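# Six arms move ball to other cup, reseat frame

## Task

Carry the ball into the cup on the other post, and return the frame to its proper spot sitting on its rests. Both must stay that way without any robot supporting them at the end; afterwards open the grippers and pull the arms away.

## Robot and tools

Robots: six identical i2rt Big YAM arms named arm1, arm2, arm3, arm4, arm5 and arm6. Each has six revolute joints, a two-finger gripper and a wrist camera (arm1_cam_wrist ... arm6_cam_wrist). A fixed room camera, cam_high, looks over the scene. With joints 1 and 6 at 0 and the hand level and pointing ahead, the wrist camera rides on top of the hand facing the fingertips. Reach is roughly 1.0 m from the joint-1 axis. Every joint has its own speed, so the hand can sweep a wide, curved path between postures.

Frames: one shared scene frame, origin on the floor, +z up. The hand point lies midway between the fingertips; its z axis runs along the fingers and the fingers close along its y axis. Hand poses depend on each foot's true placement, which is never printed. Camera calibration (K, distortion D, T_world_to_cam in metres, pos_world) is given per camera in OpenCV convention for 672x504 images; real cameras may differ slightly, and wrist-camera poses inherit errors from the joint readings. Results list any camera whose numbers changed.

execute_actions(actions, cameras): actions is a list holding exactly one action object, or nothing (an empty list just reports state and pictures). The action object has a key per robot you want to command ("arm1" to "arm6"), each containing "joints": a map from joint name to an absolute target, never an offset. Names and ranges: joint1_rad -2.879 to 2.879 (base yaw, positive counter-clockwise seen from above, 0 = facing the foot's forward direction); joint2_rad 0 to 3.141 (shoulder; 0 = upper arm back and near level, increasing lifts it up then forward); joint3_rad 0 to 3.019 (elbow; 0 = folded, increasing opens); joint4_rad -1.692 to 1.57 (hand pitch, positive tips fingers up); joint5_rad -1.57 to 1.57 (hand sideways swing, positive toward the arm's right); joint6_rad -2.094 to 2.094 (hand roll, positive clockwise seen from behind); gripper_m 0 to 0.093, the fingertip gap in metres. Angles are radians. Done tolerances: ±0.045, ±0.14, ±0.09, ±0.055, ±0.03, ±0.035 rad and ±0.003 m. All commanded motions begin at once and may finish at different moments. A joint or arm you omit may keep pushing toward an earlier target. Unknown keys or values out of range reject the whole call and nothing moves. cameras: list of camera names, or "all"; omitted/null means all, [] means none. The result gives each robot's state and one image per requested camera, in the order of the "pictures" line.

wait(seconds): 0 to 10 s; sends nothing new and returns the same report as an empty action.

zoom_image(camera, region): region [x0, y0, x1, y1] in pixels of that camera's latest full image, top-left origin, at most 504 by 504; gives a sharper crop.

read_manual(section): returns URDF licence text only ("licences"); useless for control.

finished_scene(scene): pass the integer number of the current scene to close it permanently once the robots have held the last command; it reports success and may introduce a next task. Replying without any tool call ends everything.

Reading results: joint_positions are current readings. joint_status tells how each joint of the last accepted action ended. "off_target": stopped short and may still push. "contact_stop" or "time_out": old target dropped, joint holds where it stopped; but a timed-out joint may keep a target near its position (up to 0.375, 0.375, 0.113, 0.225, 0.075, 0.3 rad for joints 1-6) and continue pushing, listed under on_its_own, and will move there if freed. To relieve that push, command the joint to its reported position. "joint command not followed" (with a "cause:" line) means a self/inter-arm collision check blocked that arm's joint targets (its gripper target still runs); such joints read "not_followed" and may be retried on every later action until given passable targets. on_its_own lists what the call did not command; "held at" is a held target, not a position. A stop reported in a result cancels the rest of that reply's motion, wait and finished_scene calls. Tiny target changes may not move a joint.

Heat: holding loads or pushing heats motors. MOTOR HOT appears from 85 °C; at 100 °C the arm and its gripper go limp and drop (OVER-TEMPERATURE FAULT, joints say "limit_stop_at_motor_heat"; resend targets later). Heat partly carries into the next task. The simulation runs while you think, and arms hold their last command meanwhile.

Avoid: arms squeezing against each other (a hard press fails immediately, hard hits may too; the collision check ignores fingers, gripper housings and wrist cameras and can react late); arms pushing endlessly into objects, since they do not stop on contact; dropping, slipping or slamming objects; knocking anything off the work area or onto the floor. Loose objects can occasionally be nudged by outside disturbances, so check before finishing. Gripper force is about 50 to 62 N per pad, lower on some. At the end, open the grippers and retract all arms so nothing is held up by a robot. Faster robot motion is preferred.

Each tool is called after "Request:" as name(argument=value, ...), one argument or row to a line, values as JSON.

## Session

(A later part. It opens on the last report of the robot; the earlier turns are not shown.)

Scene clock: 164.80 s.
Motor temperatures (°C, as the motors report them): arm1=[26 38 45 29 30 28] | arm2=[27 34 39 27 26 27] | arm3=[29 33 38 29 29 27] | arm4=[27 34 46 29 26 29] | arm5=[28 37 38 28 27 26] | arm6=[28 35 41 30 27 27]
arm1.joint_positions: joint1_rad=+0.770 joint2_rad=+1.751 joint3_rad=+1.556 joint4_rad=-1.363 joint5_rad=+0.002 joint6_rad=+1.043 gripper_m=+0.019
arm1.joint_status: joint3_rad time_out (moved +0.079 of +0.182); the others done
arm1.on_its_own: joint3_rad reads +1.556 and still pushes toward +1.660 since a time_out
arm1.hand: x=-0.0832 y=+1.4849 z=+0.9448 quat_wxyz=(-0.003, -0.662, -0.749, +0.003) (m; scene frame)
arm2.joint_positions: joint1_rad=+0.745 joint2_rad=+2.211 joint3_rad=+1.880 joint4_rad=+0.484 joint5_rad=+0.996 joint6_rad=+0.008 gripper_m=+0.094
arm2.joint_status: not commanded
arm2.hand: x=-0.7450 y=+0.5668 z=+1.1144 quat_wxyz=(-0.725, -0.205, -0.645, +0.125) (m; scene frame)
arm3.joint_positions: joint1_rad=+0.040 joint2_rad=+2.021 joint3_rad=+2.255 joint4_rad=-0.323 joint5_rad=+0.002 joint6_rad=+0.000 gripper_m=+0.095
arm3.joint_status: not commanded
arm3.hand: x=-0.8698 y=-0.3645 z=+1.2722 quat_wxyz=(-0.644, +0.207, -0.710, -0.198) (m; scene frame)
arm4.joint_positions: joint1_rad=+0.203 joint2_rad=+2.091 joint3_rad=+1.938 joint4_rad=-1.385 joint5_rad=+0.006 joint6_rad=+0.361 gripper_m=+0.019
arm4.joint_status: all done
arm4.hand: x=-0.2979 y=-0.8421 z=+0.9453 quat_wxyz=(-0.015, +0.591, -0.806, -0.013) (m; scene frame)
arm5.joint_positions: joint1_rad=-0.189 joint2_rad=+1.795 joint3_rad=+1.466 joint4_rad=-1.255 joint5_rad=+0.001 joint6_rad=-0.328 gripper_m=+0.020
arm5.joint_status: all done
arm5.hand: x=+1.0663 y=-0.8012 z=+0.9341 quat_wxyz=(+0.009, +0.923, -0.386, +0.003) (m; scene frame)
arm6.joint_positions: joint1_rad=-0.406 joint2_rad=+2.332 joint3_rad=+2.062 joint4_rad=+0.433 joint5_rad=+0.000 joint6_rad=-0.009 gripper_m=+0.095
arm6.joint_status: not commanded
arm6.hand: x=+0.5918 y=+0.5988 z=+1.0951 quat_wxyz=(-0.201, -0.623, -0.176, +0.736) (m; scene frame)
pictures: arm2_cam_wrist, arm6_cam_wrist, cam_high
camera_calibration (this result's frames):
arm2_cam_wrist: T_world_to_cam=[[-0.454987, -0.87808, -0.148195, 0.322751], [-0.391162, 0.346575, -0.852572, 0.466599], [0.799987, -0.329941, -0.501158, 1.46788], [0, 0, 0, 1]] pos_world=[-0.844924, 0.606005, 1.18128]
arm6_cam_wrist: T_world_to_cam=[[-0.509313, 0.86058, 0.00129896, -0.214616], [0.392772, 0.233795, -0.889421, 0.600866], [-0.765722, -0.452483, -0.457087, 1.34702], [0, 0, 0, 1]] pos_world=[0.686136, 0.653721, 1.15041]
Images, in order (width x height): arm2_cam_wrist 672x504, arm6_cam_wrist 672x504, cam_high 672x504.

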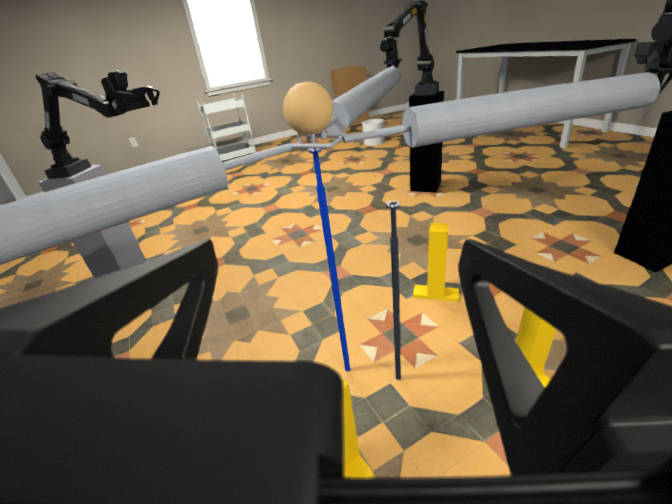

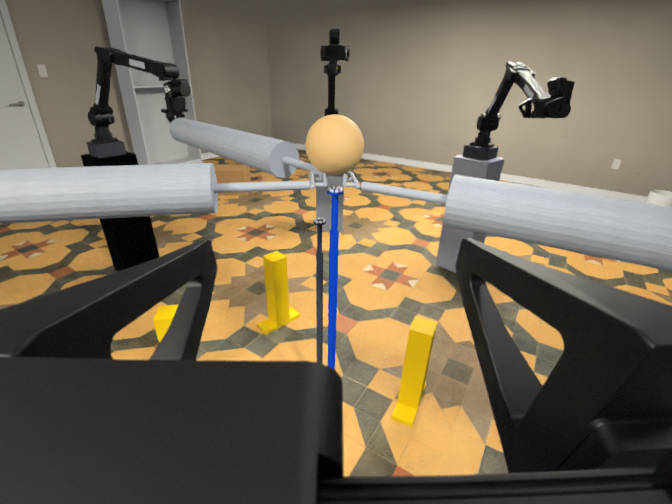

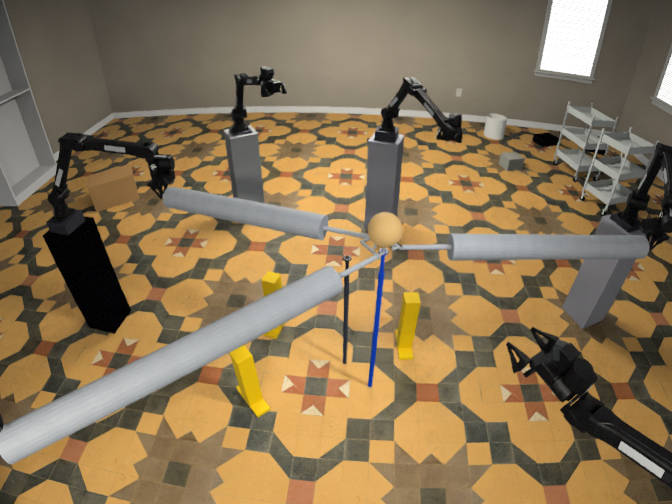

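Request:
execute_actions(
  actions=[
    {"arm1":{"joints":{"joint3_rad":1.52,"joint4_rad":-1.27}},"arm4":{"joints":{"joint3_rad":1.903,"joint4_rad":-1.295}},"arm5":{"joints":{"joint3_rad":1.428,"joint4_rad":-1.147}}},
  ],
  cameras=["arm2_cam_wrist","arm6_cam_wrist"],
)

Request:
zoom_image(
  camera="arm2_cam_wrist",
  region=[260,80,370,190],
)

Request:
zoom_image(
  camera="arm6_cam_wrist",
  region=[280,110,390,220],
)

Scene clock: 170.67 s.
Motor temperatures (°C, as the motors report them): arm1=[26 38 45 29 30 28] | arm2=[27 34 39 27 26 27] | arm3=[29 33 38 29 29 27] | arm4=[27 35 46 29 26 29] | arm5=[28 37 39 28 27 26] | arm6=[28 35 41 30 27 27]
arm1.joint_positions: joint1_rad=+0.760 joint2_rad=+1.751 joint3_rad=+1.478 joint4_rad=-1.277 joint5_rad=+0.003 joint6_rad=+1.038 gripper_m=+0.019
arm1.joint_status: all done
arm1.hand: x=-0.0901 y=+1.4819 z=+0.9159 quat_wxyz=(-0.007, -0.664, -0.748, +0.002) (m; scene frame)
arm2.joint_positions: joint1_rad=+0.745 joint2_rad=+2.211 joint3_rad=+1.880 joint4_rad=+0.484 joint5_rad=+0.996 joint6_rad=+0.008 gripper_m=+0.094
arm2.joint_status: not commanded
arm2.hand: x=-0.7450 y=+0.5668 z=+1.1144 quat_wxyz=(-0.725, -0.205, -0.645, +0.125) (m; scene frame)
arm3.joint_positions: joint1_rad=+0.040 joint2_rad=+2.021 joint3_rad=+2.255 joint4_rad=-0.323 joint5_rad=+0.002 joint6_rad=+0.000 gripper_m=+0.095
arm3.joint_status: not commanded
arm3.hand: x=-0.8698 y=-0.3645 z=+1.2722 quat_wxyz=(-0.644, +0.207, -0.710, -0.198) (m; scene frame)
arm4.joint_positions: joint1_rad=+0.204 joint2_rad=+2.091 joint3_rad=+1.872 joint4_rad=-1.310 joint5_rad=+0.005 joint6_rad=+0.362 gripper_m=+0.019
arm4.joint_status: all done
arm4.hand: x=-0.2987 y=-0.8443 z=+0.9207 quat_wxyz=(-0.017, +0.592, -0.806, -0.017) (m; scene frame)
arm5.joint_positions: joint1_rad=-0.189 joint2_rad=+1.795 joint3_rad=+1.407 joint4_rad=-1.160 joint5_rad=-0.001 joint6_rad=-0.327 gripper_m=+0.020
arm5.joint_status: all done
arm5.hand: x=+1.0654 y=-0.8005 z=+0.9128 quat_wxyz=(-0.002, +0.922, -0.386, -0.011) (m; scene frame)
arm6.joint_positions: joint1_rad=-0.406 joint2_rad=+2.332 joint3_rad=+2.062 joint4_rad=+0.433 joint5_rad=+0.000 joint6_rad=-0.009 gripper_m=+0.095
arm6.joint_status: not commanded
arm6.hand: x=+0.5918 y=+0.5988 z=+1.0951 quat_wxyz=(-0.201, -0.623, -0.176, +0.736) (m; scene frame)
pictures: arm2_cam_wrist, arm6_cam_wrist
camera_calibration (this result's frames):
arm2_cam_wrist: T_world_to_cam=[[-0.454987, -0.87808, -0.148195, 0.322751], [-0.391162, 0.346575, -0.852572, 0.466599], [0.799987, -0.329941, -0.501158, 1.46788], [0, 0, 0, 1]] pos_world=[-0.844924, 0.606005, 1.18128]
arm6_cam_wrist: T_world_to_cam=[[-0.509313, 0.86058, 0.00129896, -0.214616], [0.392772, 0.233795, -0.889421, 0.600866], [-0.765722, -0.452483, -0.457087, 1.34702], [0, 0, 0, 1]] pos_world=[0.686136, 0.653721, 1.15041]
Images, in order (width x height): arm2_cam_wrist 672x504, arm6_cam_wrist 672x504.

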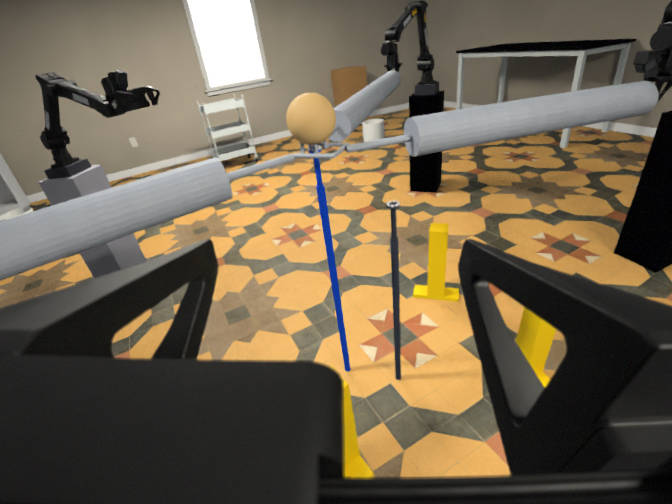

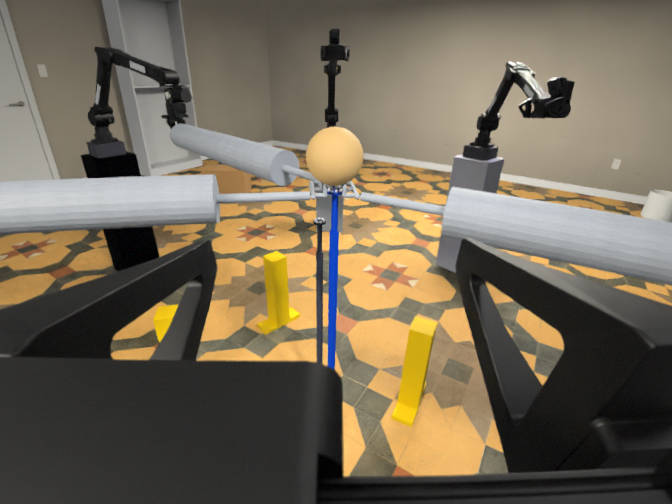

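Region (260, 80, 370, 190) of arm2_cam_wrist's 672x504 image, scaled by 4.582, with more detail than that image has.

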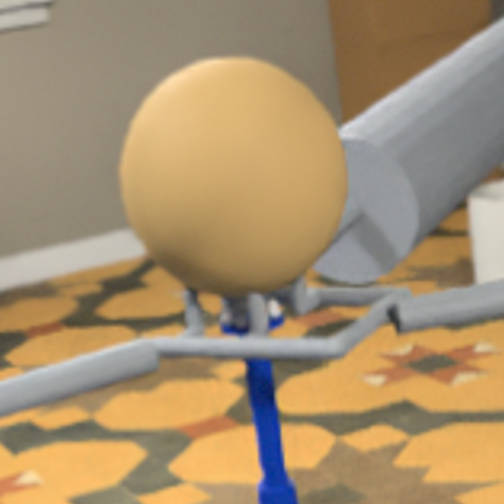

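Region (280, 110, 390, 220) of arm6_cam_wrist's 672x504 image, scaled by 4.582, with more detail than that image has.

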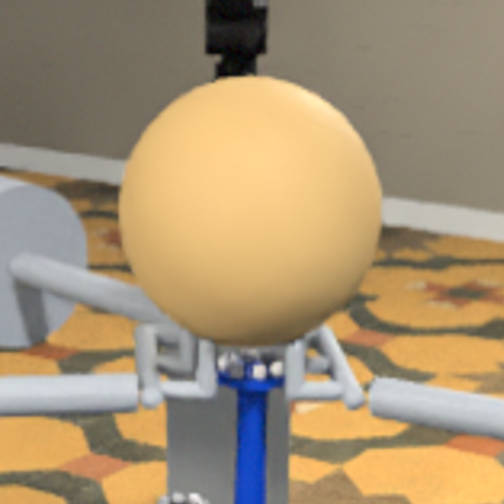

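Good. Another step.

Request:
execute_actions(
  actions=[
    {"arm1":{"joints":{"joint3_rad":1.465,"joint4_rad":-1.175}},"arm4":{"joints":{"joint3_rad":1.843,"joint4_rad":-1.205}},"arm5":{"joints":{"joint3_rad":1.36,"joint4_rad":-1.04}}},
  ],
  cameras=["arm2_cam_wrist","arm6_cam_wrist"],
)

Request:
zoom_image(
  camera="arm2_cam_wrist",
  region=[260,90,370,200],
)

Request:
zoom_image(
  camera="arm6_cam_wrist",
  region=[280,130,390,240],
)

Scene clock: 176.73 s.
Motor temperatures (°C, as the motors report them): arm1=[26 38 43 29 30 28] | arm2=[27 34 39 27 26 27] | arm3=[29 33 38 29 29 27] | arm4=[27 35 44 29 26 29] | arm5=[28 37 38 28 27 26] | arm6=[28 36 42 30 27 27]
arm1.joint_positions: joint1_rad=+0.762 joint2_rad=+1.751 joint3_rad=+1.434 joint4_rad=-1.198 joint5_rad=+0.004 joint6_rad=+1.038 gripper_m=+0.019
arm1.joint_status: all done
arm1.hand: x=-0.0868 y=+1.4809 z=+0.9000 quat_wxyz=(-0.023, -0.663, -0.748, -0.003) (m; scene frame)
arm2.joint_positions: joint1_rad=+0.745 joint2_rad=+2.211 joint3_rad=+1.880 joint4_rad=+0.484 joint5_rad=+0.996 joint6_rad=+0.008 gripper_m=+0.094
arm2.joint_status: not commanded
arm2.hand: x=-0.7450 y=+0.5668 z=+1.1144 quat_wxyz=(-0.725, -0.205, -0.645, +0.125) (m; scene frame)
arm3.joint_positions: joint1_rad=+0.040 joint2_rad=+2.021 joint3_rad=+2.255 joint4_rad=-0.323 joint5_rad=+0.002 joint6_rad=+0.000 gripper_m=+0.095
arm3.joint_status: not commanded
arm3.hand: x=-0.8698 y=-0.3645 z=+1.2722 quat_wxyz=(-0.644, +0.207, -0.710, -0.198) (m; scene frame)
arm4.joint_positions: joint1_rad=+0.204 joint2_rad=+2.091 joint3_rad=+1.817 joint4_rad=-1.235 joint5_rad=+0.006 joint6_rad=+0.362 gripper_m=+0.019
arm4.joint_status: all done
arm4.hand: x=-0.2986 y=-0.8444 z=+0.9006 quat_wxyz=(-0.023, +0.591, -0.806, -0.025) (m; scene frame)
arm5.joint_positions: joint1_rad=-0.189 joint2_rad=+1.795 joint3_rad=+1.343 joint4_rad=-1.062 joint5_rad=-0.003 joint6_rad=-0.327 gripper_m=+0.020
arm5.joint_status: all done
arm5.hand: x=+1.0657 y=-0.8027 z=+0.8907 quat_wxyz=(-0.012, +0.922, -0.386, -0.024) (m; scene frame)
arm6.joint_positions: joint1_rad=-0.406 joint2_rad=+2.332 joint3_rad=+2.062 joint4_rad=+0.433 joint5_rad=+0.000 joint6_rad=-0.009 gripper_m=+0.095
arm6.joint_status: not commanded
arm6.hand: x=+0.5918 y=+0.5988 z=+1.0951 quat_wxyz=(-0.201, -0.623, -0.176, +0.736) (m; scene frame)
pictures: arm2_cam_wrist, arm6_cam_wrist
camera_calibration (this result's frames):
arm2_cam_wrist: T_world_to_cam=[[-0.454987, -0.87808, -0.148195, 0.322751], [-0.391162, 0.346575, -0.852572, 0.466599], [0.799987, -0.329941, -0.501158, 1.46788], [0, 0, 0, 1]] pos_world=[-0.844924, 0.606005, 1.18128]
arm6_cam_wrist: T_world_to_cam=[[-0.509313, 0.86058, 0.00129896, -0.214616], [0.392772, 0.233795, -0.889421, 0.600866], [-0.765722, -0.452483, -0.457087, 1.34702], [0, 0, 0, 1]] pos_world=[0.686136, 0.653721, 1.15041]
Images, in order (width x height): arm2_cam_wrist 672x504, arm6_cam_wrist 672x504.

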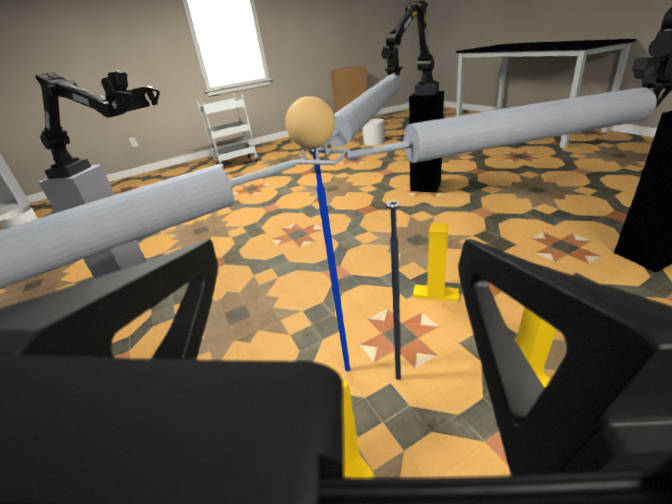

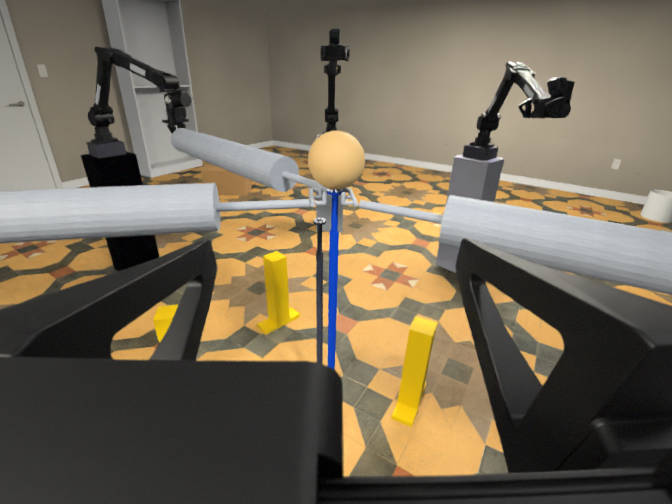

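Region (260, 90, 370, 200) of arm2_cam_wrist's 672x504 image, scaled by 4.582, with more detail than that image has.

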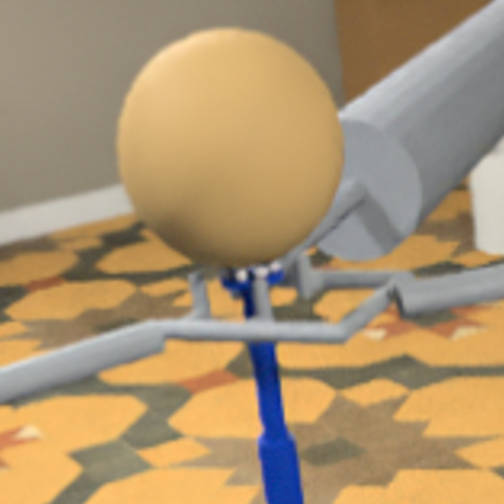

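Region (280, 130, 390, 240) of arm6_cam_wrist's 672x504 image, scaled by 4.582, with more detail than that image has.

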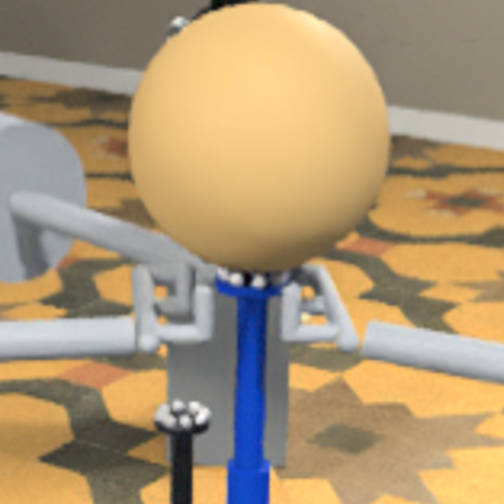

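Request:
execute_actions(
  actions=[
    {"arm1":{"joints":{"joint1_rad":0.77,"joint3_rad":1.37,"joint4_rad":-1.04}},"arm4":{"joints":{"joint3_rad":1.745,"joint4_rad":-1.05}},"arm5":{"joints":{"joint3_rad":1.255,"joint4_rad":-0.85}}},
  ],
  cameras=["arm2_cam_wrist","arm6_cam_wrist"],
)

Request:
zoom_image(
  camera="arm2_cam_wrist",
  region=[260,90,370,200],
)

Request:
zoom_image(
  camera="arm6_cam_wrist",
  region=[280,130,390,240],
)

Scene clock: 185.93 s.
Motor temperatures (°C, as the motors report them): arm1=[26 38 42 29 30 28] | arm2=[27 34 39 27 26 27] | arm3=[29 33 39 29 29 27] | arm4=[27 35 43 29 26 29] | arm5=[28 37 37 28 27 26] | arm6=[28 36 42 30 27 27]
arm1.joint_positions: joint1_rad=+0.761 joint2_rad=+1.751 joint3_rad=+1.341 joint4_rad=-1.061 joint5_rad=+0.007 joint6_rad=+1.037 gripper_m=+0.019
arm1.joint_status: all done
arm1.hand: x=-0.0891 y=+1.4809 z=+0.8677 quat_wxyz=(-0.045, -0.663, -0.747, -0.008) (m; scene frame)
arm2.joint_positions: joint1_rad=+0.745 joint2_rad=+2.211 joint3_rad=+1.880 joint4_rad=+0.484 joint5_rad=+0.996 joint6_rad=+0.008 gripper_m=+0.094
arm2.joint_status: not commanded
arm2.hand: x=-0.7450 y=+0.5668 z=+1.1144 quat_wxyz=(-0.725, -0.205, -0.645, +0.125) (m; scene frame)
arm3.joint_positions: joint1_rad=+0.040 joint2_rad=+2.021 joint3_rad=+2.255 joint4_rad=-0.323 joint5_rad=+0.002 joint6_rad=+0.000 gripper_m=+0.095
arm3.joint_status: not commanded
arm3.hand: x=-0.8698 y=-0.3645 z=+1.2722 quat_wxyz=(-0.644, +0.207, -0.710, -0.198) (m; scene frame)
arm4.joint_positions: joint1_rad=+0.206 joint2_rad=+2.090 joint3_rad=+1.717 joint4_rad=-1.080 joint5_rad=+0.006 joint6_rad=+0.362 gripper_m=+0.019
arm4.joint_status: all done
arm4.hand: x=-0.2994 y=-0.8430 z=+0.8659 quat_wxyz=(-0.038, +0.591, -0.804, -0.048) (m; scene frame)
arm5.joint_positions: joint1_rad=-0.189 joint2_rad=+1.795 joint3_rad=+1.240 joint4_rad=-0.874 joint5_rad=-0.003 joint6_rad=-0.327 gripper_m=+0.020
arm5.joint_status: all done
arm5.hand: x=+1.0645 y=-0.8011 z=+0.8584 quat_wxyz=(-0.040, +0.920, -0.385, -0.056) (m; scene frame)
arm6.joint_positions: joint1_rad=-0.406 joint2_rad=+2.332 joint3_rad=+2.062 joint4_rad=+0.433 joint5_rad=+0.000 joint6_rad=-0.009 gripper_m=+0.095
arm6.joint_status: not commanded
arm6.hand: x=+0.5918 y=+0.5988 z=+1.0951 quat_wxyz=(-0.201, -0.623, -0.176, +0.736) (m; scene frame)
pictures: arm2_cam_wrist, arm6_cam_wrist
camera_calibration (this result's frames):
arm2_cam_wrist: T_world_to_cam=[[-0.454987, -0.87808, -0.148195, 0.322751], [-0.391162, 0.346575, -0.852572, 0.466599], [0.799987, -0.329941, -0.501158, 1.46788], [0, 0, 0, 1]] pos_world=[-0.844924, 0.606005, 1.18128]
arm6_cam_wrist: T_world_to_cam=[[-0.509313, 0.86058, 0.00129896, -0.214616], [0.392772, 0.233795, -0.889421, 0.600866], [-0.765722, -0.452483, -0.457087, 1.34702], [0, 0, 0, 1]] pos_world=[0.686136, 0.653721, 1.15041]
Images, in order (width x height): arm2_cam_wrist 672x504, arm6_cam_wrist 672x504.

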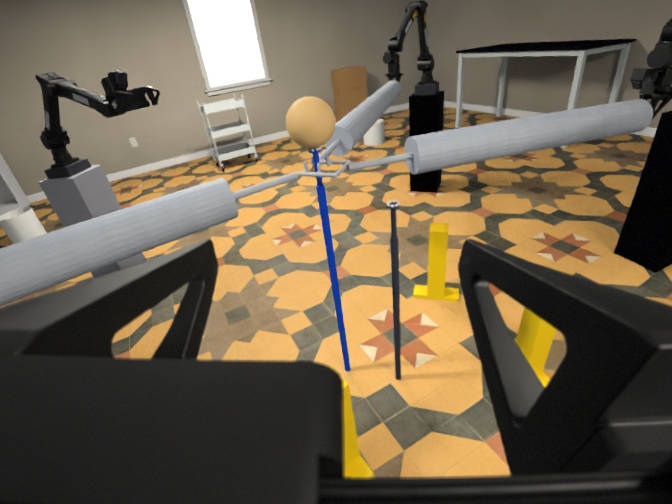

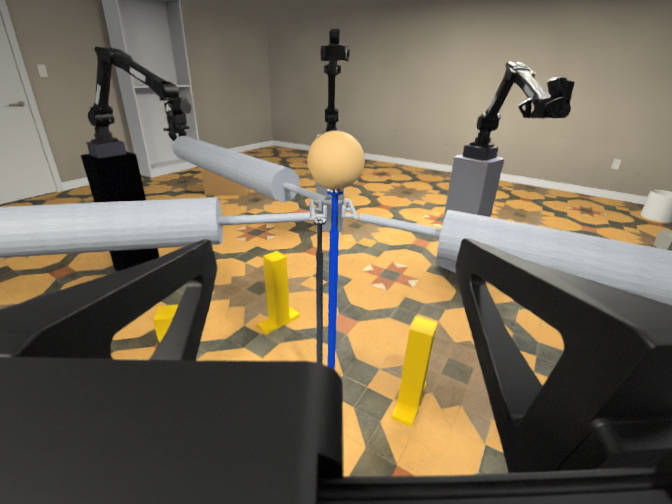

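Region (260, 90, 370, 200) of arm2_cam_wrist's 672x504 image, scaled by 4.582, with more detail than that image has.

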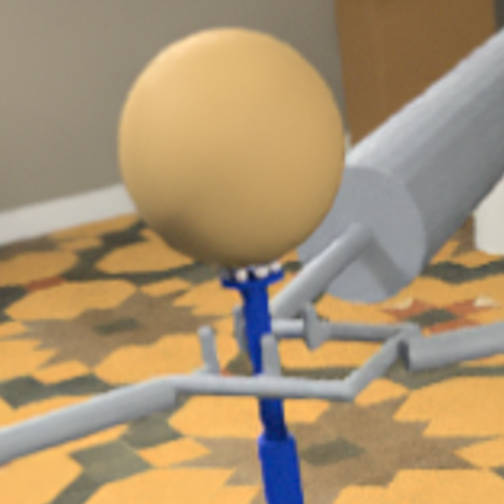

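Region (280, 130, 390, 240) of arm6_cam_wrist's 672x504 image, scaled by 4.582, with more detail than that image has.

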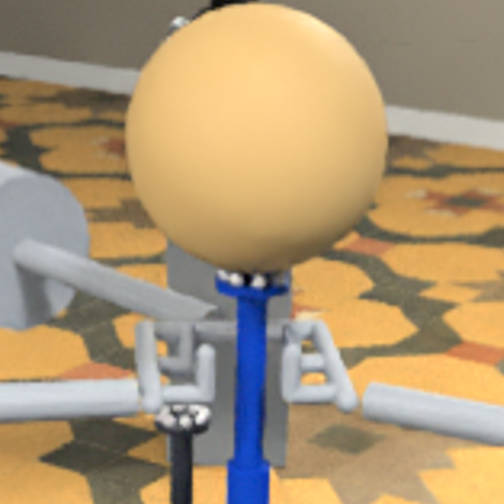

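Request:
execute_actions(
  actions=[
    {"arm1":{"joints":{"joint1_rad":0.621,"joint6_rad":0.89,"joint4_rad":-1.22}},"arm4":{"joints":{"joint1_rad":0.324,"joint6_rad":0.48,"joint4_rad":-1.225}},"arm5":{"joints":{"joint1_rad":-0.033,"joint6_rad":-0.18,"joint4_rad":-0.885}}},
  ],
  cameras=["arm2_cam_wrist","arm6_cam_wrist","cam_high"],
)

Scene clock: 194.80 s.
Motor temperatures (°C, as the motors report them): arm1=[26 38 41 29 30 28] | arm2=[27 34 39 27 26 27] | arm3=[29 33 39 29 29 27] | arm4=[27 35 42 29 26 29] | arm5=[28 37 36 28 27 26] | arm6=[28 36 42 30 27 27]
arm1.joint_positions: joint1_rad=+0.620 joint2_rad=+1.751 joint3_rad=+1.341 joint4_rad=-1.212 joint5_rad=-0.008 joint6_rad=+0.902 gripper_m=+0.019
arm1.joint_status: all done
arm1.hand: x=-0.1544 y=+1.4363 z=+0.8677 quat_wxyz=(+0.029, -0.666, -0.746, +0.005) (m; scene frame)
arm2.joint_positions: joint1_rad=+0.745 joint2_rad=+2.211 joint3_rad=+1.880 joint4_rad=+0.484 joint5_rad=+0.996 joint6_rad=+0.008 gripper_m=+0.094
arm2.joint_status: not commanded
arm2.hand: x=-0.7450 y=+0.5668 z=+1.1144 quat_wxyz=(-0.725, -0.205, -0.645, +0.125) (m; scene frame)
arm3.joint_positions: joint1_rad=+0.040 joint2_rad=+2.021 joint3_rad=+2.255 joint4_rad=-0.323 joint5_rad=+0.002 joint6_rad=+0.000 gripper_m=+0.095
arm3.joint_status: not commanded
arm3.hand: x=-0.8698 y=-0.3645 z=+1.2722 quat_wxyz=(-0.644, +0.207, -0.710, -0.198) (m; scene frame)
arm4.joint_positions: joint1_rad=+0.326 joint2_rad=+2.090 joint3_rad=+1.717 joint4_rad=-1.226 joint5_rad=+0.001 joint6_rad=+0.484 gripper_m=+0.019
arm4.joint_status: all done
arm4.hand: x=-0.3720 y=-0.8876 z=+0.8638 quat_wxyz=(+0.002, +0.592, -0.806, +0.012) (m; scene frame)
arm5.joint_positions: joint1_rad=-0.024 joint2_rad=+1.795 joint3_rad=+1.236 joint4_rad=-0.878 joint5_rad=+0.000 joint6_rad=-0.160 gripper_m=+0.020
arm5.joint_status: all done
arm5.hand: x=+0.9911 y=-0.8475 z=+0.8579 quat_wxyz=(-0.030, +0.920, -0.387, -0.059) (m; scene frame)
arm6.joint_positions: joint1_rad=-0.406 joint2_rad=+2.332 joint3_rad=+2.062 joint4_rad=+0.433 joint5_rad=+0.000 joint6_rad=-0.009 gripper_m=+0.095
arm6.joint_status: not commanded
arm6.hand: x=+0.5918 y=+0.5988 z=+1.0951 quat_wxyz=(-0.201, -0.623, -0.176, +0.736) (m; scene frame)
pictures: arm2_cam_wrist, arm6_cam_wrist, cam_high
camera_calibration (this result's frames):
arm2_cam_wrist: T_world_to_cam=[[-0.454987, -0.87808, -0.148195, 0.322751], [-0.391162, 0.346575, -0.852572, 0.466599], [0.799987, -0.329941, -0.501158, 1.46788], [0, 0, 0, 1]] pos_world=[-0.844924, 0.606005, 1.18128]
arm6_cam_wrist: T_world_to_cam=[[-0.509313, 0.86058, 0.00129896, -0.214616], [0.392772, 0.233795, -0.889421, 0.600866], [-0.765722, -0.452483, -0.457087, 1.34702], [0, 0, 0, 1]] pos_world=[0.686136, 0.653721, 1.15041]
Images, in order (width x height): arm2_cam_wrist 672x504, arm6_cam_wrist 672x504, cam_high 672x504.

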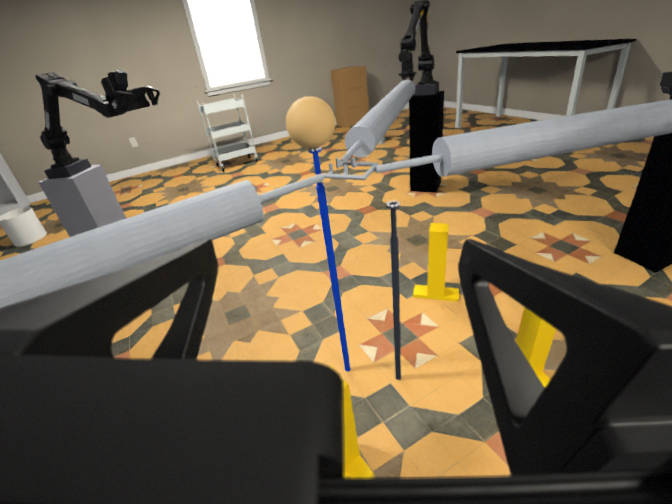

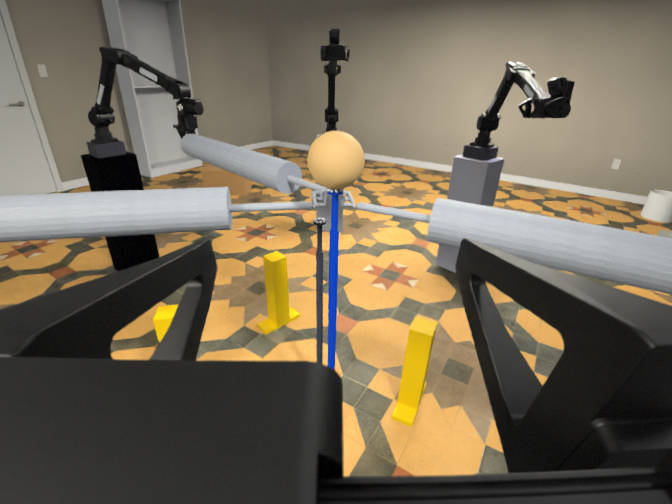

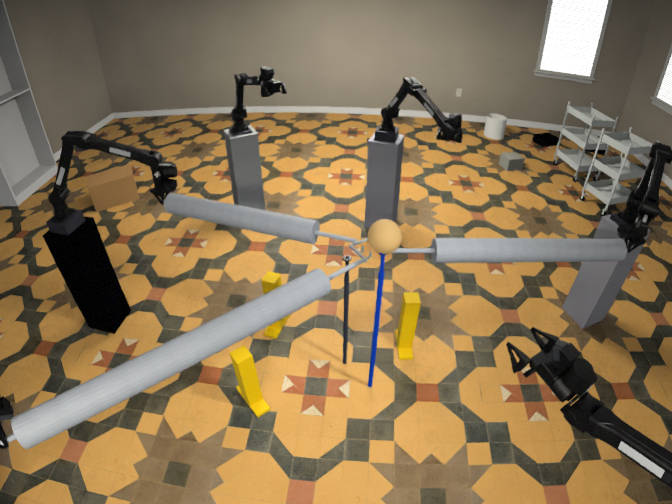

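Request:
execute_actions(
  actions=[
    {"arm1":{"joints":{"joint1_rad":0.365,"joint6_rad":0.63,"joint3_rad":1.27,"joint4_rad":-1.10}},"arm4":{"joints":{"joint1_rad":0.531,"joint6_rad":0.686,"joint2_rad":1.89,"joint3_rad":1.42,"joint4_rad":-0.98}},"arm5":{"joints":{"joint1_rad":0.21,"joint6_rad":0.06}}},
  ],
  cameras=[],
)

Request:
execute_actions(
  actions=[
    {"arm1":{"joints":{"joint1_rad":0.113,"joint6_rad":0.378,"joint3_rad":1.25,"joint4_rad":-0.99}},"arm4":{"joints":{"joint1_rad":0.748,"joint6_rad":0.905,"joint2_rad":1.85,"joint3_rad":1.295,"joint4_rad":-0.895}},"arm5":{"joints":{"joint1_rad":0.433,"joint6_rad":0.28,"joint2_rad":1.95,"joint3_rad":1.42,"joint4_rad":-0.975}}},
  ],
  cameras=["arm2_cam_wrist","arm6_cam_wrist","cam_high"],
)

Scene clock: 210.60 s.
Motor temperatures (°C, as the motors report them): arm1=[26 38 41 29 30 28] | arm2=[27 34 39 27 26 27] | arm3=[29 33 39 29 29 27] | arm4=[27 35 42 29 26 29] | arm5=[28 37 36 28 27 26] | arm6=[28 36 42 30 27 27]
arm1.joint_positions: joint1_rad=+0.360 joint2_rad=+1.751 joint3_rad=+1.242 joint4_rad=-1.095 joint5_rad=-0.002 joint6_rad=+0.637 gripper_m=+0.019
arm1.joint_status: all done
arm1.hand: x=-0.2453 y=+1.3454 z=+0.8346 quat_wxyz=(+0.021, -0.664, -0.747, +0.002) (m; scene frame)
arm2.joint_positions: joint1_rad=+0.745 joint2_rad=+2.211 joint3_rad=+1.880 joint4_rad=+0.484 joint5_rad=+0.996 joint6_rad=+0.008 gripper_m=+0.094
arm2.joint_status: not commanded
arm2.hand: x=-0.7450 y=+0.5668 z=+1.1144 quat_wxyz=(-0.725, -0.205, -0.645, +0.125) (m; scene frame)
arm3.joint_positions: joint1_rad=+0.040 joint2_rad=+2.021 joint3_rad=+2.255 joint4_rad=-0.323 joint5_rad=+0.002 joint6_rad=+0.000 gripper_m=+0.095
arm3.joint_status: not commanded
arm3.hand: x=-0.8698 y=-0.3645 z=+1.2722 quat_wxyz=(-0.644, +0.207, -0.710, -0.198) (m; scene frame)
arm4.joint_positions: joint1_rad=+0.525 joint2_rad=+1.923 joint3_rad=+1.393 joint4_rad=-0.992 joint5_rad=+0.013 joint6_rad=+0.686 gripper_m=+0.019
arm4.joint_status: all done
arm4.hand: x=-0.4655 y=-0.9759 z=+0.8462 quat_wxyz=(-0.016, +0.590, -0.807, -0.022) (m; scene frame)
arm5.joint_positions: joint1_rad=+0.221 joint2_rad=+1.795 joint3_rad=+1.233 joint4_rad=-0.878 joint5_rad=+0.002 joint6_rad=+0.081 gripper_m=+0.020
arm5.joint_status: all done
arm5.hand: x=+0.8967 y=-0.9350 z=+0.8584 quat_wxyz=(-0.016, +0.921, -0.385, -0.064) (m; scene frame)
arm6.joint_positions: joint1_rad=-0.406 joint2_rad=+2.332 joint3_rad=+2.062 joint4_rad=+0.433 joint5_rad=+0.000 joint6_rad=-0.009 gripper_m=+0.095
arm6.joint_status: not commanded
arm6.hand: x=+0.5918 y=+0.5988 z=+1.0951 quat_wxyz=(-0.201, -0.623, -0.176, +0.736) (m; scene frame)
pictures: none
No camera images: the call's "cameras" was empty. Leave "cameras" out to get every camera's image.

Scene clock: 211.83 s.
Motor temperatures (°C, as the motors report them): arm1=[26 38 41 29 30 28] | arm2=[27 34 39 27 26 27] | arm3=[29 33 39 29 29 27] | arm4=[27 35 42 29 26 29] | arm5=[28 37 36 28 27 26] | arm6=[28 36 42 30 27 27]
arm1.joint_positions: joint1_rad=+0.107 joint2_rad=+1.751 joint3_rad=+1.218 joint4_rad=-0.991 joint5_rad=+0.006 joint6_rad=+0.390 gripper_m=+0.019
arm1.joint_status: all done
arm1.hand: x=-0.3370 y=+1.2599 z=+0.8280 quat_wxyz=(-0.018, -0.666, -0.746, +0.015) (m; scene frame)
arm2.joint_positions: joint1_rad=+0.745 joint2_rad=+2.211 joint3_rad=+1.880 joint4_rad=+0.484 joint5_rad=+0.996 joint6_rad=+0.008 gripper_m=+0.094
arm2.joint_status: not commanded
arm2.hand: x=-0.7450 y=+0.5668 z=+1.1144 quat_wxyz=(-0.725, -0.205, -0.645, +0.125) (m; scene frame)
arm3.joint_positions: joint1_rad=+0.040 joint2_rad=+2.021 joint3_rad=+2.255 joint4_rad=-0.323 joint5_rad=+0.002 joint6_rad=+0.000 gripper_m=+0.095
arm3.joint_status: not commanded
arm3.hand: x=-0.8698 y=-0.3645 z=+1.2722 quat_wxyz=(-0.644, +0.207, -0.710, -0.198) (m; scene frame)
arm4.joint_positions: joint1_rad=+0.747 joint2_rad=+1.900 joint3_rad=+1.268 joint4_rad=-0.900 joint5_rad=+0.007 joint6_rad=+0.906 gripper_m=+0.019
arm4.joint_status: all done
arm4.hand: x=-0.5579 y=-1.0596 z=+0.8175 quat_wxyz=(-0.007, +0.591, -0.806, -0.020) (m; scene frame)
arm5.joint_positions: joint1_rad=+0.443 joint2_rad=+1.991 joint3_rad=+1.394 joint4_rad=-0.963 joint5_rad=+0.001 joint6_rad=+0.303 gripper_m=+0.020
arm5.joint_status: all done
arm5.hand: x=+0.8042 y=-1.0183 z=+0.8105 quat_wxyz=(+0.005, +0.923, -0.386, -0.008) (m; scene frame)
arm6.joint_positions: joint1_rad=-0.406 joint2_rad=+2.332 joint3_rad=+2.062 joint4_rad=+0.433 joint5_rad=+0.000 joint6_rad=-0.009 gripper_m=+0.095
arm6.joint_status: not commanded
arm6.hand: x=+0.5918 y=+0.5988 z=+1.0951 quat_wxyz=(-0.201, -0.623, -0.176, +0.736) (m; scene frame)
pictures: arm2_cam_wrist, arm6_cam_wrist, cam_high
camera_calibration (this result's frames):
arm2_cam_wrist: T_world_to_cam=[[-0.454987, -0.87808, -0.148195, 0.322751], [-0.391162, 0.346575, -0.852572, 0.466599], [0.799987, -0.329941, -0.501158, 1.46788], [0, 0, 0, 1]] pos_world=[-0.844924, 0.606005, 1.18128]
arm6_cam_wrist: T_world_to_cam=[[-0.509313, 0.86058, 0.00129896, -0.214616], [0.392772, 0.233795, -0.889421, 0.600866], [-0.765722, -0.452483, -0.457087, 1.34702], [0, 0, 0, 1]] pos_world=[0.686136, 0.653721, 1.15041]
Images, in order (width x height): arm2_cam_wrist 672x504, arm6_cam_wrist 672x504, cam_high 672x504.

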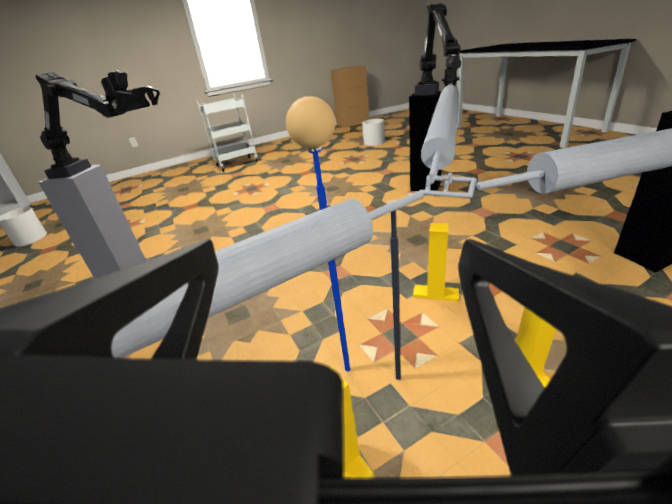

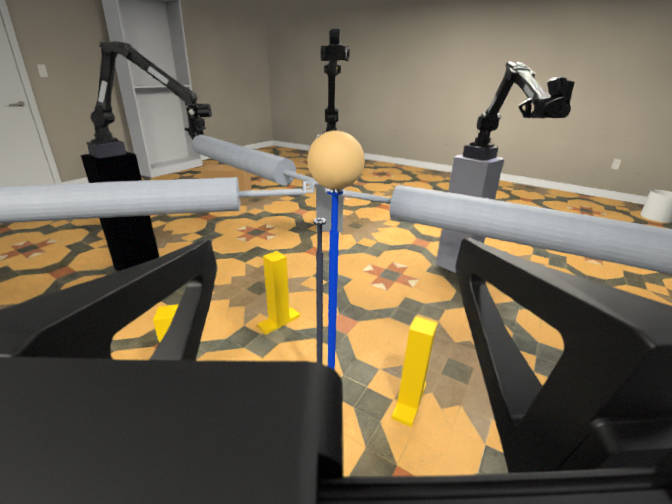

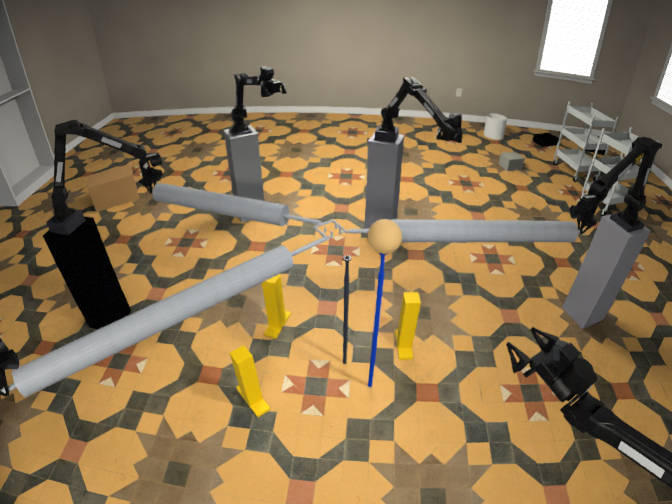

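Request:
execute_actions(
  actions=[
    {"arm1":{"joints":{"joint1_rad":0.118,"joint2_rad":2.015,"joint3_rad":1.155,"joint4_rad":-0.595}},"arm4":{"joints":{"joint2_rad":2.17,"joint3_rad":1.255,"joint4_rad":-0.545}},"arm5":{"joints":{"joint2_rad":2.255,"joint3_rad":1.385,"joint4_rad":-0.64}}},
  ],
  cameras=[],
)

Request:
execute_actions(
  actions=[
    {"arm1":{"joints":{"joint2_rad":2.39,"joint3_rad":1.25,"joint4_rad":-0.315}},"arm4":{"joints":{"joint2_rad":2.54,"joint3_rad":1.405,"joint4_rad":-0.32}},"arm5":{"joints":{"joint2_rad":2.61,"joint3_rad":1.55,"joint4_rad":-0.445}}},
  ],
  cameras=["cam_high"],
)

Scene clock: 219.70 s.
Motor temperatures (°C, as the motors report them): arm1=[26 38 40 29 30 28] | arm2=[27 34 39 27 26 27] | arm3=[29 33 39 29 29 27] | arm4=[27 35 41 29 26 29] | arm5=[28 37 36 28 27 26] | arm6=[28 36 43 30 27 27]
arm1.joint_positions: joint1_rad=+0.111 joint2_rad=+2.065 joint3_rad=+1.135 joint4_rad=-0.597 joint5_rad=+0.007 joint6_rad=+0.393 gripper_m=+0.019
arm1.joint_status: all done
arm1.hand: x=-0.3357 y=+1.2574 z=+0.6566 quat_wxyz=(-0.016, -0.665, -0.746, +0.015) (m; scene frame)
arm2.joint_positions: joint1_rad=+0.745 joint2_rad=+2.211 joint3_rad=+1.880 joint4_rad=+0.484 joint5_rad=+0.996 joint6_rad=+0.008 gripper_m=+0.094
arm2.joint_status: not commanded
arm2.hand: x=-0.7450 y=+0.5668 z=+1.1144 quat_wxyz=(-0.725, -0.205, -0.645, +0.125) (m; scene frame)
arm3.joint_positions: joint1_rad=+0.040 joint2_rad=+2.021 joint3_rad=+2.255 joint4_rad=-0.323 joint5_rad=+0.002 joint6_rad=+0.000 gripper_m=+0.095
arm3.joint_status: not commanded
arm3.hand: x=-0.8698 y=-0.3645 z=+1.2722 quat_wxyz=(-0.644, +0.207, -0.710, -0.198) (m; scene frame)
arm4.joint_positions: joint1_rad=+0.743 joint2_rad=+2.218 joint3_rad=+1.238 joint4_rad=-0.548 joint5_rad=+0.003 joint6_rad=+0.903 gripper_m=+0.019
arm4.joint_status: all done
arm4.hand: x=-0.5565 y=-1.0571 z=+0.6504 quat_wxyz=(-0.006, +0.591, -0.807, -0.022) (m; scene frame)
arm5.joint_positions: joint1_rad=+0.434 joint2_rad=+2.311 joint3_rad=+1.376 joint4_rad=-0.640 joint5_rad=+0.001 joint6_rad=+0.297 gripper_m=+0.020
arm5.joint_status: all done
arm5.hand: x=+0.8087 y=-1.0176 z=+0.6332 quat_wxyz=(+0.005, +0.922, -0.387, +0.000) (m; scene frame)
arm6.joint_positions: joint1_rad=-0.406 joint2_rad=+2.332 joint3_rad=+2.062 joint4_rad=+0.433 joint5_rad=+0.000 joint6_rad=-0.009 gripper_m=+0.095
arm6.joint_status: not commanded
arm6.hand: x=+0.5918 y=+0.5988 z=+1.0951 quat_wxyz=(-0.201, -0.623, -0.176, +0.736) (m; scene frame)
pictures: none
No camera images: the call's "cameras" was empty. Leave "cameras" out to get every camera's image.

Scene clock: 220.90 s.
Motor temperatures (°C, as the motors report them): arm1=[26 38 40 29 30 28] | arm2=[27 34 39 27 26 27] | arm3=[29 33 39 29 29 27] | arm4=[27 35 41 29 26 29] | arm5=[28 37 36 28 27 26] | arm6=[28 36 43 30 27 27]
arm1.joint_positions: joint1_rad=+0.115 joint2_rad=+2.427 joint3_rad=+1.233 joint4_rad=-0.320 joint5_rad=+0.003 joint6_rad=+0.393 gripper_m=+0.019
arm1.joint_status: all done
arm1.hand: x=-0.3324 y=+1.2529 z=+0.5034 quat_wxyz=(-0.023, -0.664, -0.747, +0.015) (m; scene frame)
arm2.joint_positions: joint1_rad=+0.745 joint2_rad=+2.211 joint3_rad=+1.880 joint4_rad=+0.484 joint5_rad=+0.996 joint6_rad=+0.008 gripper_m=+0.094
arm2.joint_status: not commanded
arm2.hand: x=-0.7450 y=+0.5668 z=+1.1144 quat_wxyz=(-0.725, -0.205, -0.645, +0.125) (m; scene frame)
arm3.joint_positions: joint1_rad=+0.040 joint2_rad=+2.021 joint3_rad=+2.255 joint4_rad=-0.323 joint5_rad=+0.002 joint6_rad=+0.000 gripper_m=+0.095
arm3.joint_status: not commanded
arm3.hand: x=-0.8698 y=-0.3645 z=+1.2722 quat_wxyz=(-0.644, +0.207, -0.710, -0.198) (m; scene frame)
arm4.joint_positions: joint1_rad=+0.745 joint2_rad=+2.583 joint3_rad=+1.380 joint4_rad=-0.324 joint5_rad=+0.002 joint6_rad=+0.907 gripper_m=+0.019
arm4.joint_status: all done
arm4.hand: x=-0.5566 y=-1.0574 z=+0.4931 quat_wxyz=(-0.005, +0.590, -0.807, -0.023) (m; scene frame)
arm5.joint_positions: joint1_rad=+0.434 joint2_rad=+2.658 joint3_rad=+1.526 joint4_rad=-0.447 joint5_rad=-0.001 joint6_rad=+0.298 gripper_m=+0.020
arm5.joint_status: all done
arm5.hand: x=+0.8109 y=-1.0209 z=+0.4771 quat_wxyz=(+0.007, +0.922, -0.387, +0.002) (m; scene frame)
arm6.joint_positions: joint1_rad=-0.406 joint2_rad=+2.332 joint3_rad=+2.062 joint4_rad=+0.433 joint5_rad=+0.000 joint6_rad=-0.009 gripper_m=+0.095
arm6.joint_status: not commanded
arm6.hand: x=+0.5918 y=+0.5988 z=+1.0951 quat_wxyz=(-0.201, -0.623, -0.176, +0.736) (m; scene frame)
pictures: cam_high
Images, in order (width x height): cam_high 672x504.

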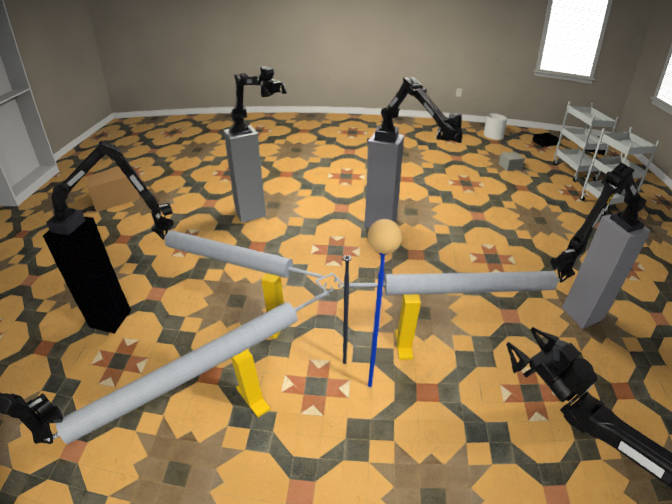

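Request:
execute_actions(
  actions=[
    {"arm1":{"joints":{"joint1_rad":0.113,"joint2_rad":2.52,"joint3_rad":1.315,"joint4_rad":-0.267}},"arm4":{"joints":{"joint1_rad":0.753,"joint2_rad":2.663,"joint3_rad":1.485,"joint4_rad":-0.274}},"arm5":{"joints":{"joint1_rad":0.437,"joint2_rad":2.725,"joint3_rad":1.64,"joint4_rad":-0.425}}},
  ],
  cameras=["cam_high"],
)

Scene clock: 225.83 s.
Motor temperatures (°C, as the motors report them): arm1=[26 38 40 29 30 28] | arm2=[27 34 39 27 26 27] | arm3=[29 33 39 29 29 27] | arm4=[27 35 40 29 26 29] | arm5=[28 38 35 28 27 26] | arm6=[28 36 43 30 27 27]
arm1.joint_positions: joint1_rad=+0.115 joint2_rad=+2.553 joint3_rad=+1.294 joint4_rad=-0.266 joint5_rad=+0.003 joint6_rad=+0.393 gripper_m=+0.019
arm1.joint_status: all done
arm1.hand: x=-0.3350 y=+1.2564 z=+0.4515 quat_wxyz=(-0.017, -0.664, -0.747, +0.013) (m; scene frame)
arm2.joint_positions: joint1_rad=+0.745 joint2_rad=+2.211 joint3_rad=+1.880 joint4_rad=+0.484 joint5_rad=+0.996 joint6_rad=+0.008 gripper_m=+0.094
arm2.joint_status: not commanded
arm2.hand: x=-0.7450 y=+0.5668 z=+1.1144 quat_wxyz=(-0.725, -0.205, -0.645, +0.125) (m; scene frame)
arm3.joint_positions: joint1_rad=+0.040 joint2_rad=+2.021 joint3_rad=+2.255 joint4_rad=-0.323 joint5_rad=+0.002 joint6_rad=+0.000 gripper_m=+0.095
arm3.joint_status: not commanded
arm3.hand: x=-0.8698 y=-0.3645 z=+1.2722 quat_wxyz=(-0.644, +0.207, -0.710, -0.198) (m; scene frame)
arm4.joint_positions: joint1_rad=+0.751 joint2_rad=+2.686 joint3_rad=+1.461 joint4_rad=-0.288 joint5_rad=+0.004 joint6_rad=+0.911 gripper_m=+0.019
arm4.joint_status: all done
arm4.hand: x=-0.5634 y=-1.0524 z=+0.4528 quat_wxyz=(-0.006, +0.591, -0.806, -0.029) (m; scene frame)
arm5.joint_positions: joint1_rad=+0.434 joint2_rad=+2.758 joint3_rad=+1.614 joint4_rad=-0.432 joint5_rad=-0.001 joint6_rad=+0.298 gripper_m=+0.020
arm5.joint_status: all done
arm5.hand: x=+0.8050 y=-1.0185 z=+0.4381 quat_wxyz=(+0.007, +0.922, -0.387, +0.001) (m; scene frame)
arm6.joint_positions: joint1_rad=-0.406 joint2_rad=+2.332 joint3_rad=+2.062 joint4_rad=+0.433 joint5_rad=+0.000 joint6_rad=-0.009 gripper_m=+0.095
arm6.joint_status: not commanded
arm6.hand: x=+0.5918 y=+0.5988 z=+1.0951 quat_wxyz=(-0.201, -0.623, -0.176, +0.736) (m; scene frame)
pictures: cam_high
Images, in order (width x height): cam_high 672x504.

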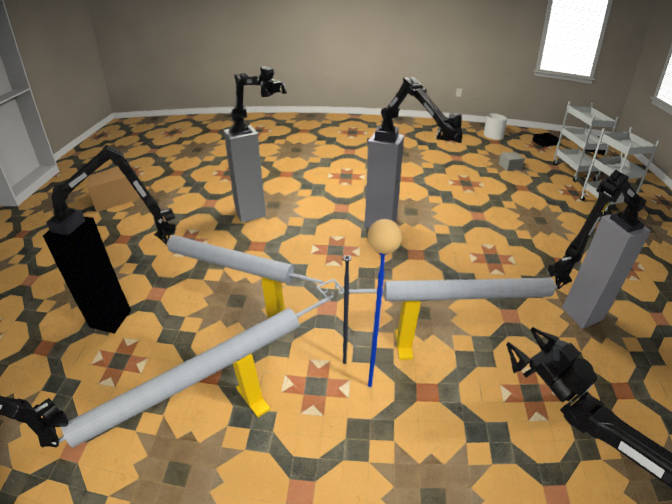

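Reduced sag suggests it has landed. Release.

Request:
execute_actions(
  actions=[
    {"arm1":{"joints":{"gripper_m":0.093}},"arm4":{"joints":{"gripper_m":0.093}},"arm5":{"joints":{"gripper_m":0.093}}},
  ],
  cameras=[],
)

Request:
execute_actions(
  actions=[
    {"arm1":{"joints":{"joint2_rad":2.05,"joint3_rad":1.14,"joint4_rad":-0.6}},"arm4":{"joints":{"joint2_rad":2.18,"joint3_rad":1.25,"joint4_rad":-0.55}},"arm5":{"joints":{"joint2_rad":2.26,"joint3_rad":1.38,"joint4_rad":-0.65}}},
  ],
  cameras=["cam_high","arm6_cam_wrist"],
)

Scene clock: 231.00 s.
Motor temperatures (°C, as the motors report them): arm1=[26 38 39 29 30 28] | arm2=[27 34 40 27 26 27] | arm3=[29 33 39 29 29 27] | arm4=[27 35 40 29 26 29] | arm5=[28 38 35 28 27 26] | arm6=[28 36 43 30 27 27]
arm1.joint_positions: joint1_rad=+0.115 joint2_rad=+2.552 joint3_rad=+1.297 joint4_rad=-0.266 joint5_rad=+0.002 joint6_rad=+0.386 gripper_m=+0.093
arm1.joint_status: all done
arm1.hand: x=-0.3339 y=+1.2547 z=+0.4522 quat_wxyz=(-0.019, -0.661, -0.750, +0.013) (m; scene frame)
arm2.joint_positions: joint1_rad=+0.745 joint2_rad=+2.211 joint3_rad=+1.880 joint4_rad=+0.484 joint5_rad=+0.996 joint6_rad=+0.008 gripper_m=+0.094
arm2.joint_status: not commanded
arm2.hand: x=-0.7450 y=+0.5668 z=+1.1144 quat_wxyz=(-0.725, -0.205, -0.645, +0.125) (m; scene frame)
arm3.joint_positions: joint1_rad=+0.040 joint2_rad=+2.021 joint3_rad=+2.255 joint4_rad=-0.323 joint5_rad=+0.002 joint6_rad=+0.000 gripper_m=+0.095
arm3.joint_status: not commanded
arm3.hand: x=-0.8698 y=-0.3645 z=+1.2722 quat_wxyz=(-0.644, +0.207, -0.710, -0.198) (m; scene frame)
arm4.joint_positions: joint1_rad=+0.751 joint2_rad=+2.681 joint3_rad=+1.465 joint4_rad=-0.286 joint5_rad=+0.002 joint6_rad=+0.911 gripper_m=+0.093
arm4.joint_status: all done
arm4.hand: x=-0.5671 y=-1.0478 z=+0.4561 quat_wxyz=(-0.005, +0.591, -0.806, -0.035) (m; scene frame)
arm5.joint_positions: joint1_rad=+0.434 joint2_rad=+2.757 joint3_rad=+1.615 joint4_rad=-0.432 joint5_rad=-0.001 joint6_rad=+0.295 gripper_m=+0.093
arm5.joint_status: all done
arm5.hand: x=+0.8039 y=-1.0179 z=+0.4389 quat_wxyz=(+0.006, +0.923, -0.386, -0.001) (m; scene frame)
arm6.joint_positions: joint1_rad=-0.406 joint2_rad=+2.332 joint3_rad=+2.062 joint4_rad=+0.433 joint5_rad=+0.000 joint6_rad=-0.009 gripper_m=+0.095
arm6.joint_status: not commanded
arm6.hand: x=+0.5918 y=+0.5988 z=+1.0951 quat_wxyz=(-0.201, -0.623, -0.176, +0.736) (m; scene frame)
pictures: none
No camera images: the call's "cameras" was empty. Leave "cameras" out to get every camera's image.

Scene clock: 232.47 s.
Motor temperatures (°C, as the motors report them): arm1=[26 38 39 29 30 28] | arm2=[27 34 40 27 26 27] | arm3=[29 33 39 29 29 27] | arm4=[27 35 39 29 26 29] | arm5=[28 38 35 28 27 26] | arm6=[28 36 43 30 27 27]
arm1.joint_positions: joint1_rad=+0.115 joint2_rad=+2.042 joint3_rad=+1.126 joint4_rad=-0.593 joint5_rad=+0.002 joint6_rad=+0.385 gripper_m=+0.093
arm1.joint_status: all done
arm1.hand: x=-0.3328 y=+1.2575 z=+0.6654 quat_wxyz=(-0.025, -0.661, -0.750, +0.015) (m; scene frame)
arm2.joint_positions: joint1_rad=+0.745 joint2_rad=+2.211 joint3_rad=+1.880 joint4_rad=+0.484 joint5_rad=+0.996 joint6_rad=+0.008 gripper_m=+0.094
arm2.joint_status: not commanded
arm2.hand: x=-0.7450 y=+0.5668 z=+1.1144 quat_wxyz=(-0.725, -0.205, -0.645, +0.125) (m; scene frame)
arm3.joint_positions: joint1_rad=+0.040 joint2_rad=+2.021 joint3_rad=+2.255 joint4_rad=-0.323 joint5_rad=+0.002 joint6_rad=+0.000 gripper_m=+0.095
arm3.joint_status: not commanded
arm3.hand: x=-0.8698 y=-0.3645 z=+1.2722 quat_wxyz=(-0.644, +0.207, -0.710, -0.198) (m; scene frame)
arm4.joint_positions: joint1_rad=+0.751 joint2_rad=+2.162 joint3_rad=+1.246 joint4_rad=-0.540 joint5_rad=+0.002 joint6_rad=+0.911 gripper_m=+0.093
arm4.joint_status: all done
arm4.hand: x=-0.5732 y=-1.0415 z=+0.6814 quat_wxyz=(-0.006, +0.590, -0.805, -0.058) (m; scene frame)
arm5.joint_positions: joint1_rad=+0.434 joint2_rad=+2.258 joint3_rad=+1.376 joint4_rad=-0.638 joint5_rad=-0.001 joint6_rad=+0.294 gripper_m=+0.093
arm5.joint_status: all done
arm5.hand: x=+0.7942 y=-1.0097 z=+0.6620 quat_wxyz=(+0.004, +0.922, -0.385, -0.027) (m; scene frame)
arm6.joint_positions: joint1_rad=-0.406 joint2_rad=+2.332 joint3_rad=+2.062 joint4_rad=+0.433 joint5_rad=+0.000 joint6_rad=-0.009 gripper_m=+0.095
arm6.joint_status: not commanded
arm6.hand: x=+0.5918 y=+0.5988 z=+1.0951 quat_wxyz=(-0.201, -0.623, -0.176, +0.736) (m; scene frame)
pictures: arm6_cam_wrist, cam_high
camera_calibration (this result's frames):
arm6_cam_wrist: T_world_to_cam=[[-0.509313, 0.86058, 0.00129896, -0.214616], [0.392772, 0.233795, -0.889421, 0.600866], [-0.765722, -0.452483, -0.457087, 1.34702], [0, 0, 0, 1]] pos_world=[0.686136, 0.653721, 1.15041]
Images, in order (width x height): arm6_cam_wrist 672x504, cam_high 672x504.

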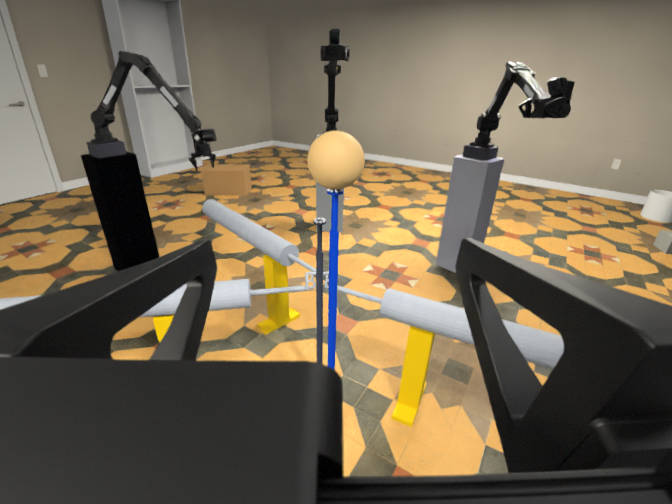

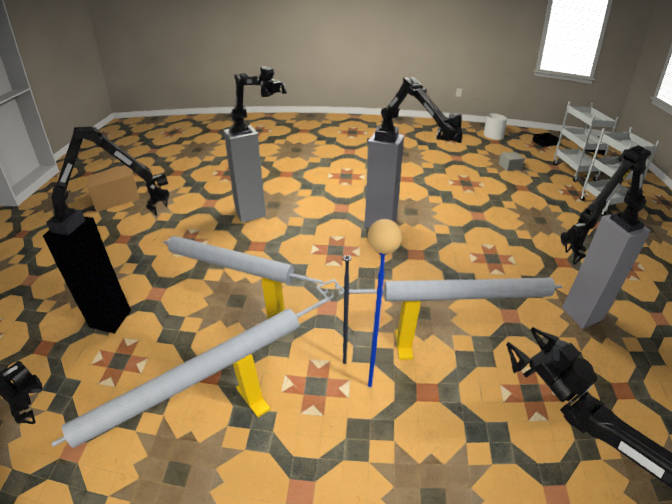

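Request:
finished_scene(
  scene=2,
)

The scene is finished: the task was done.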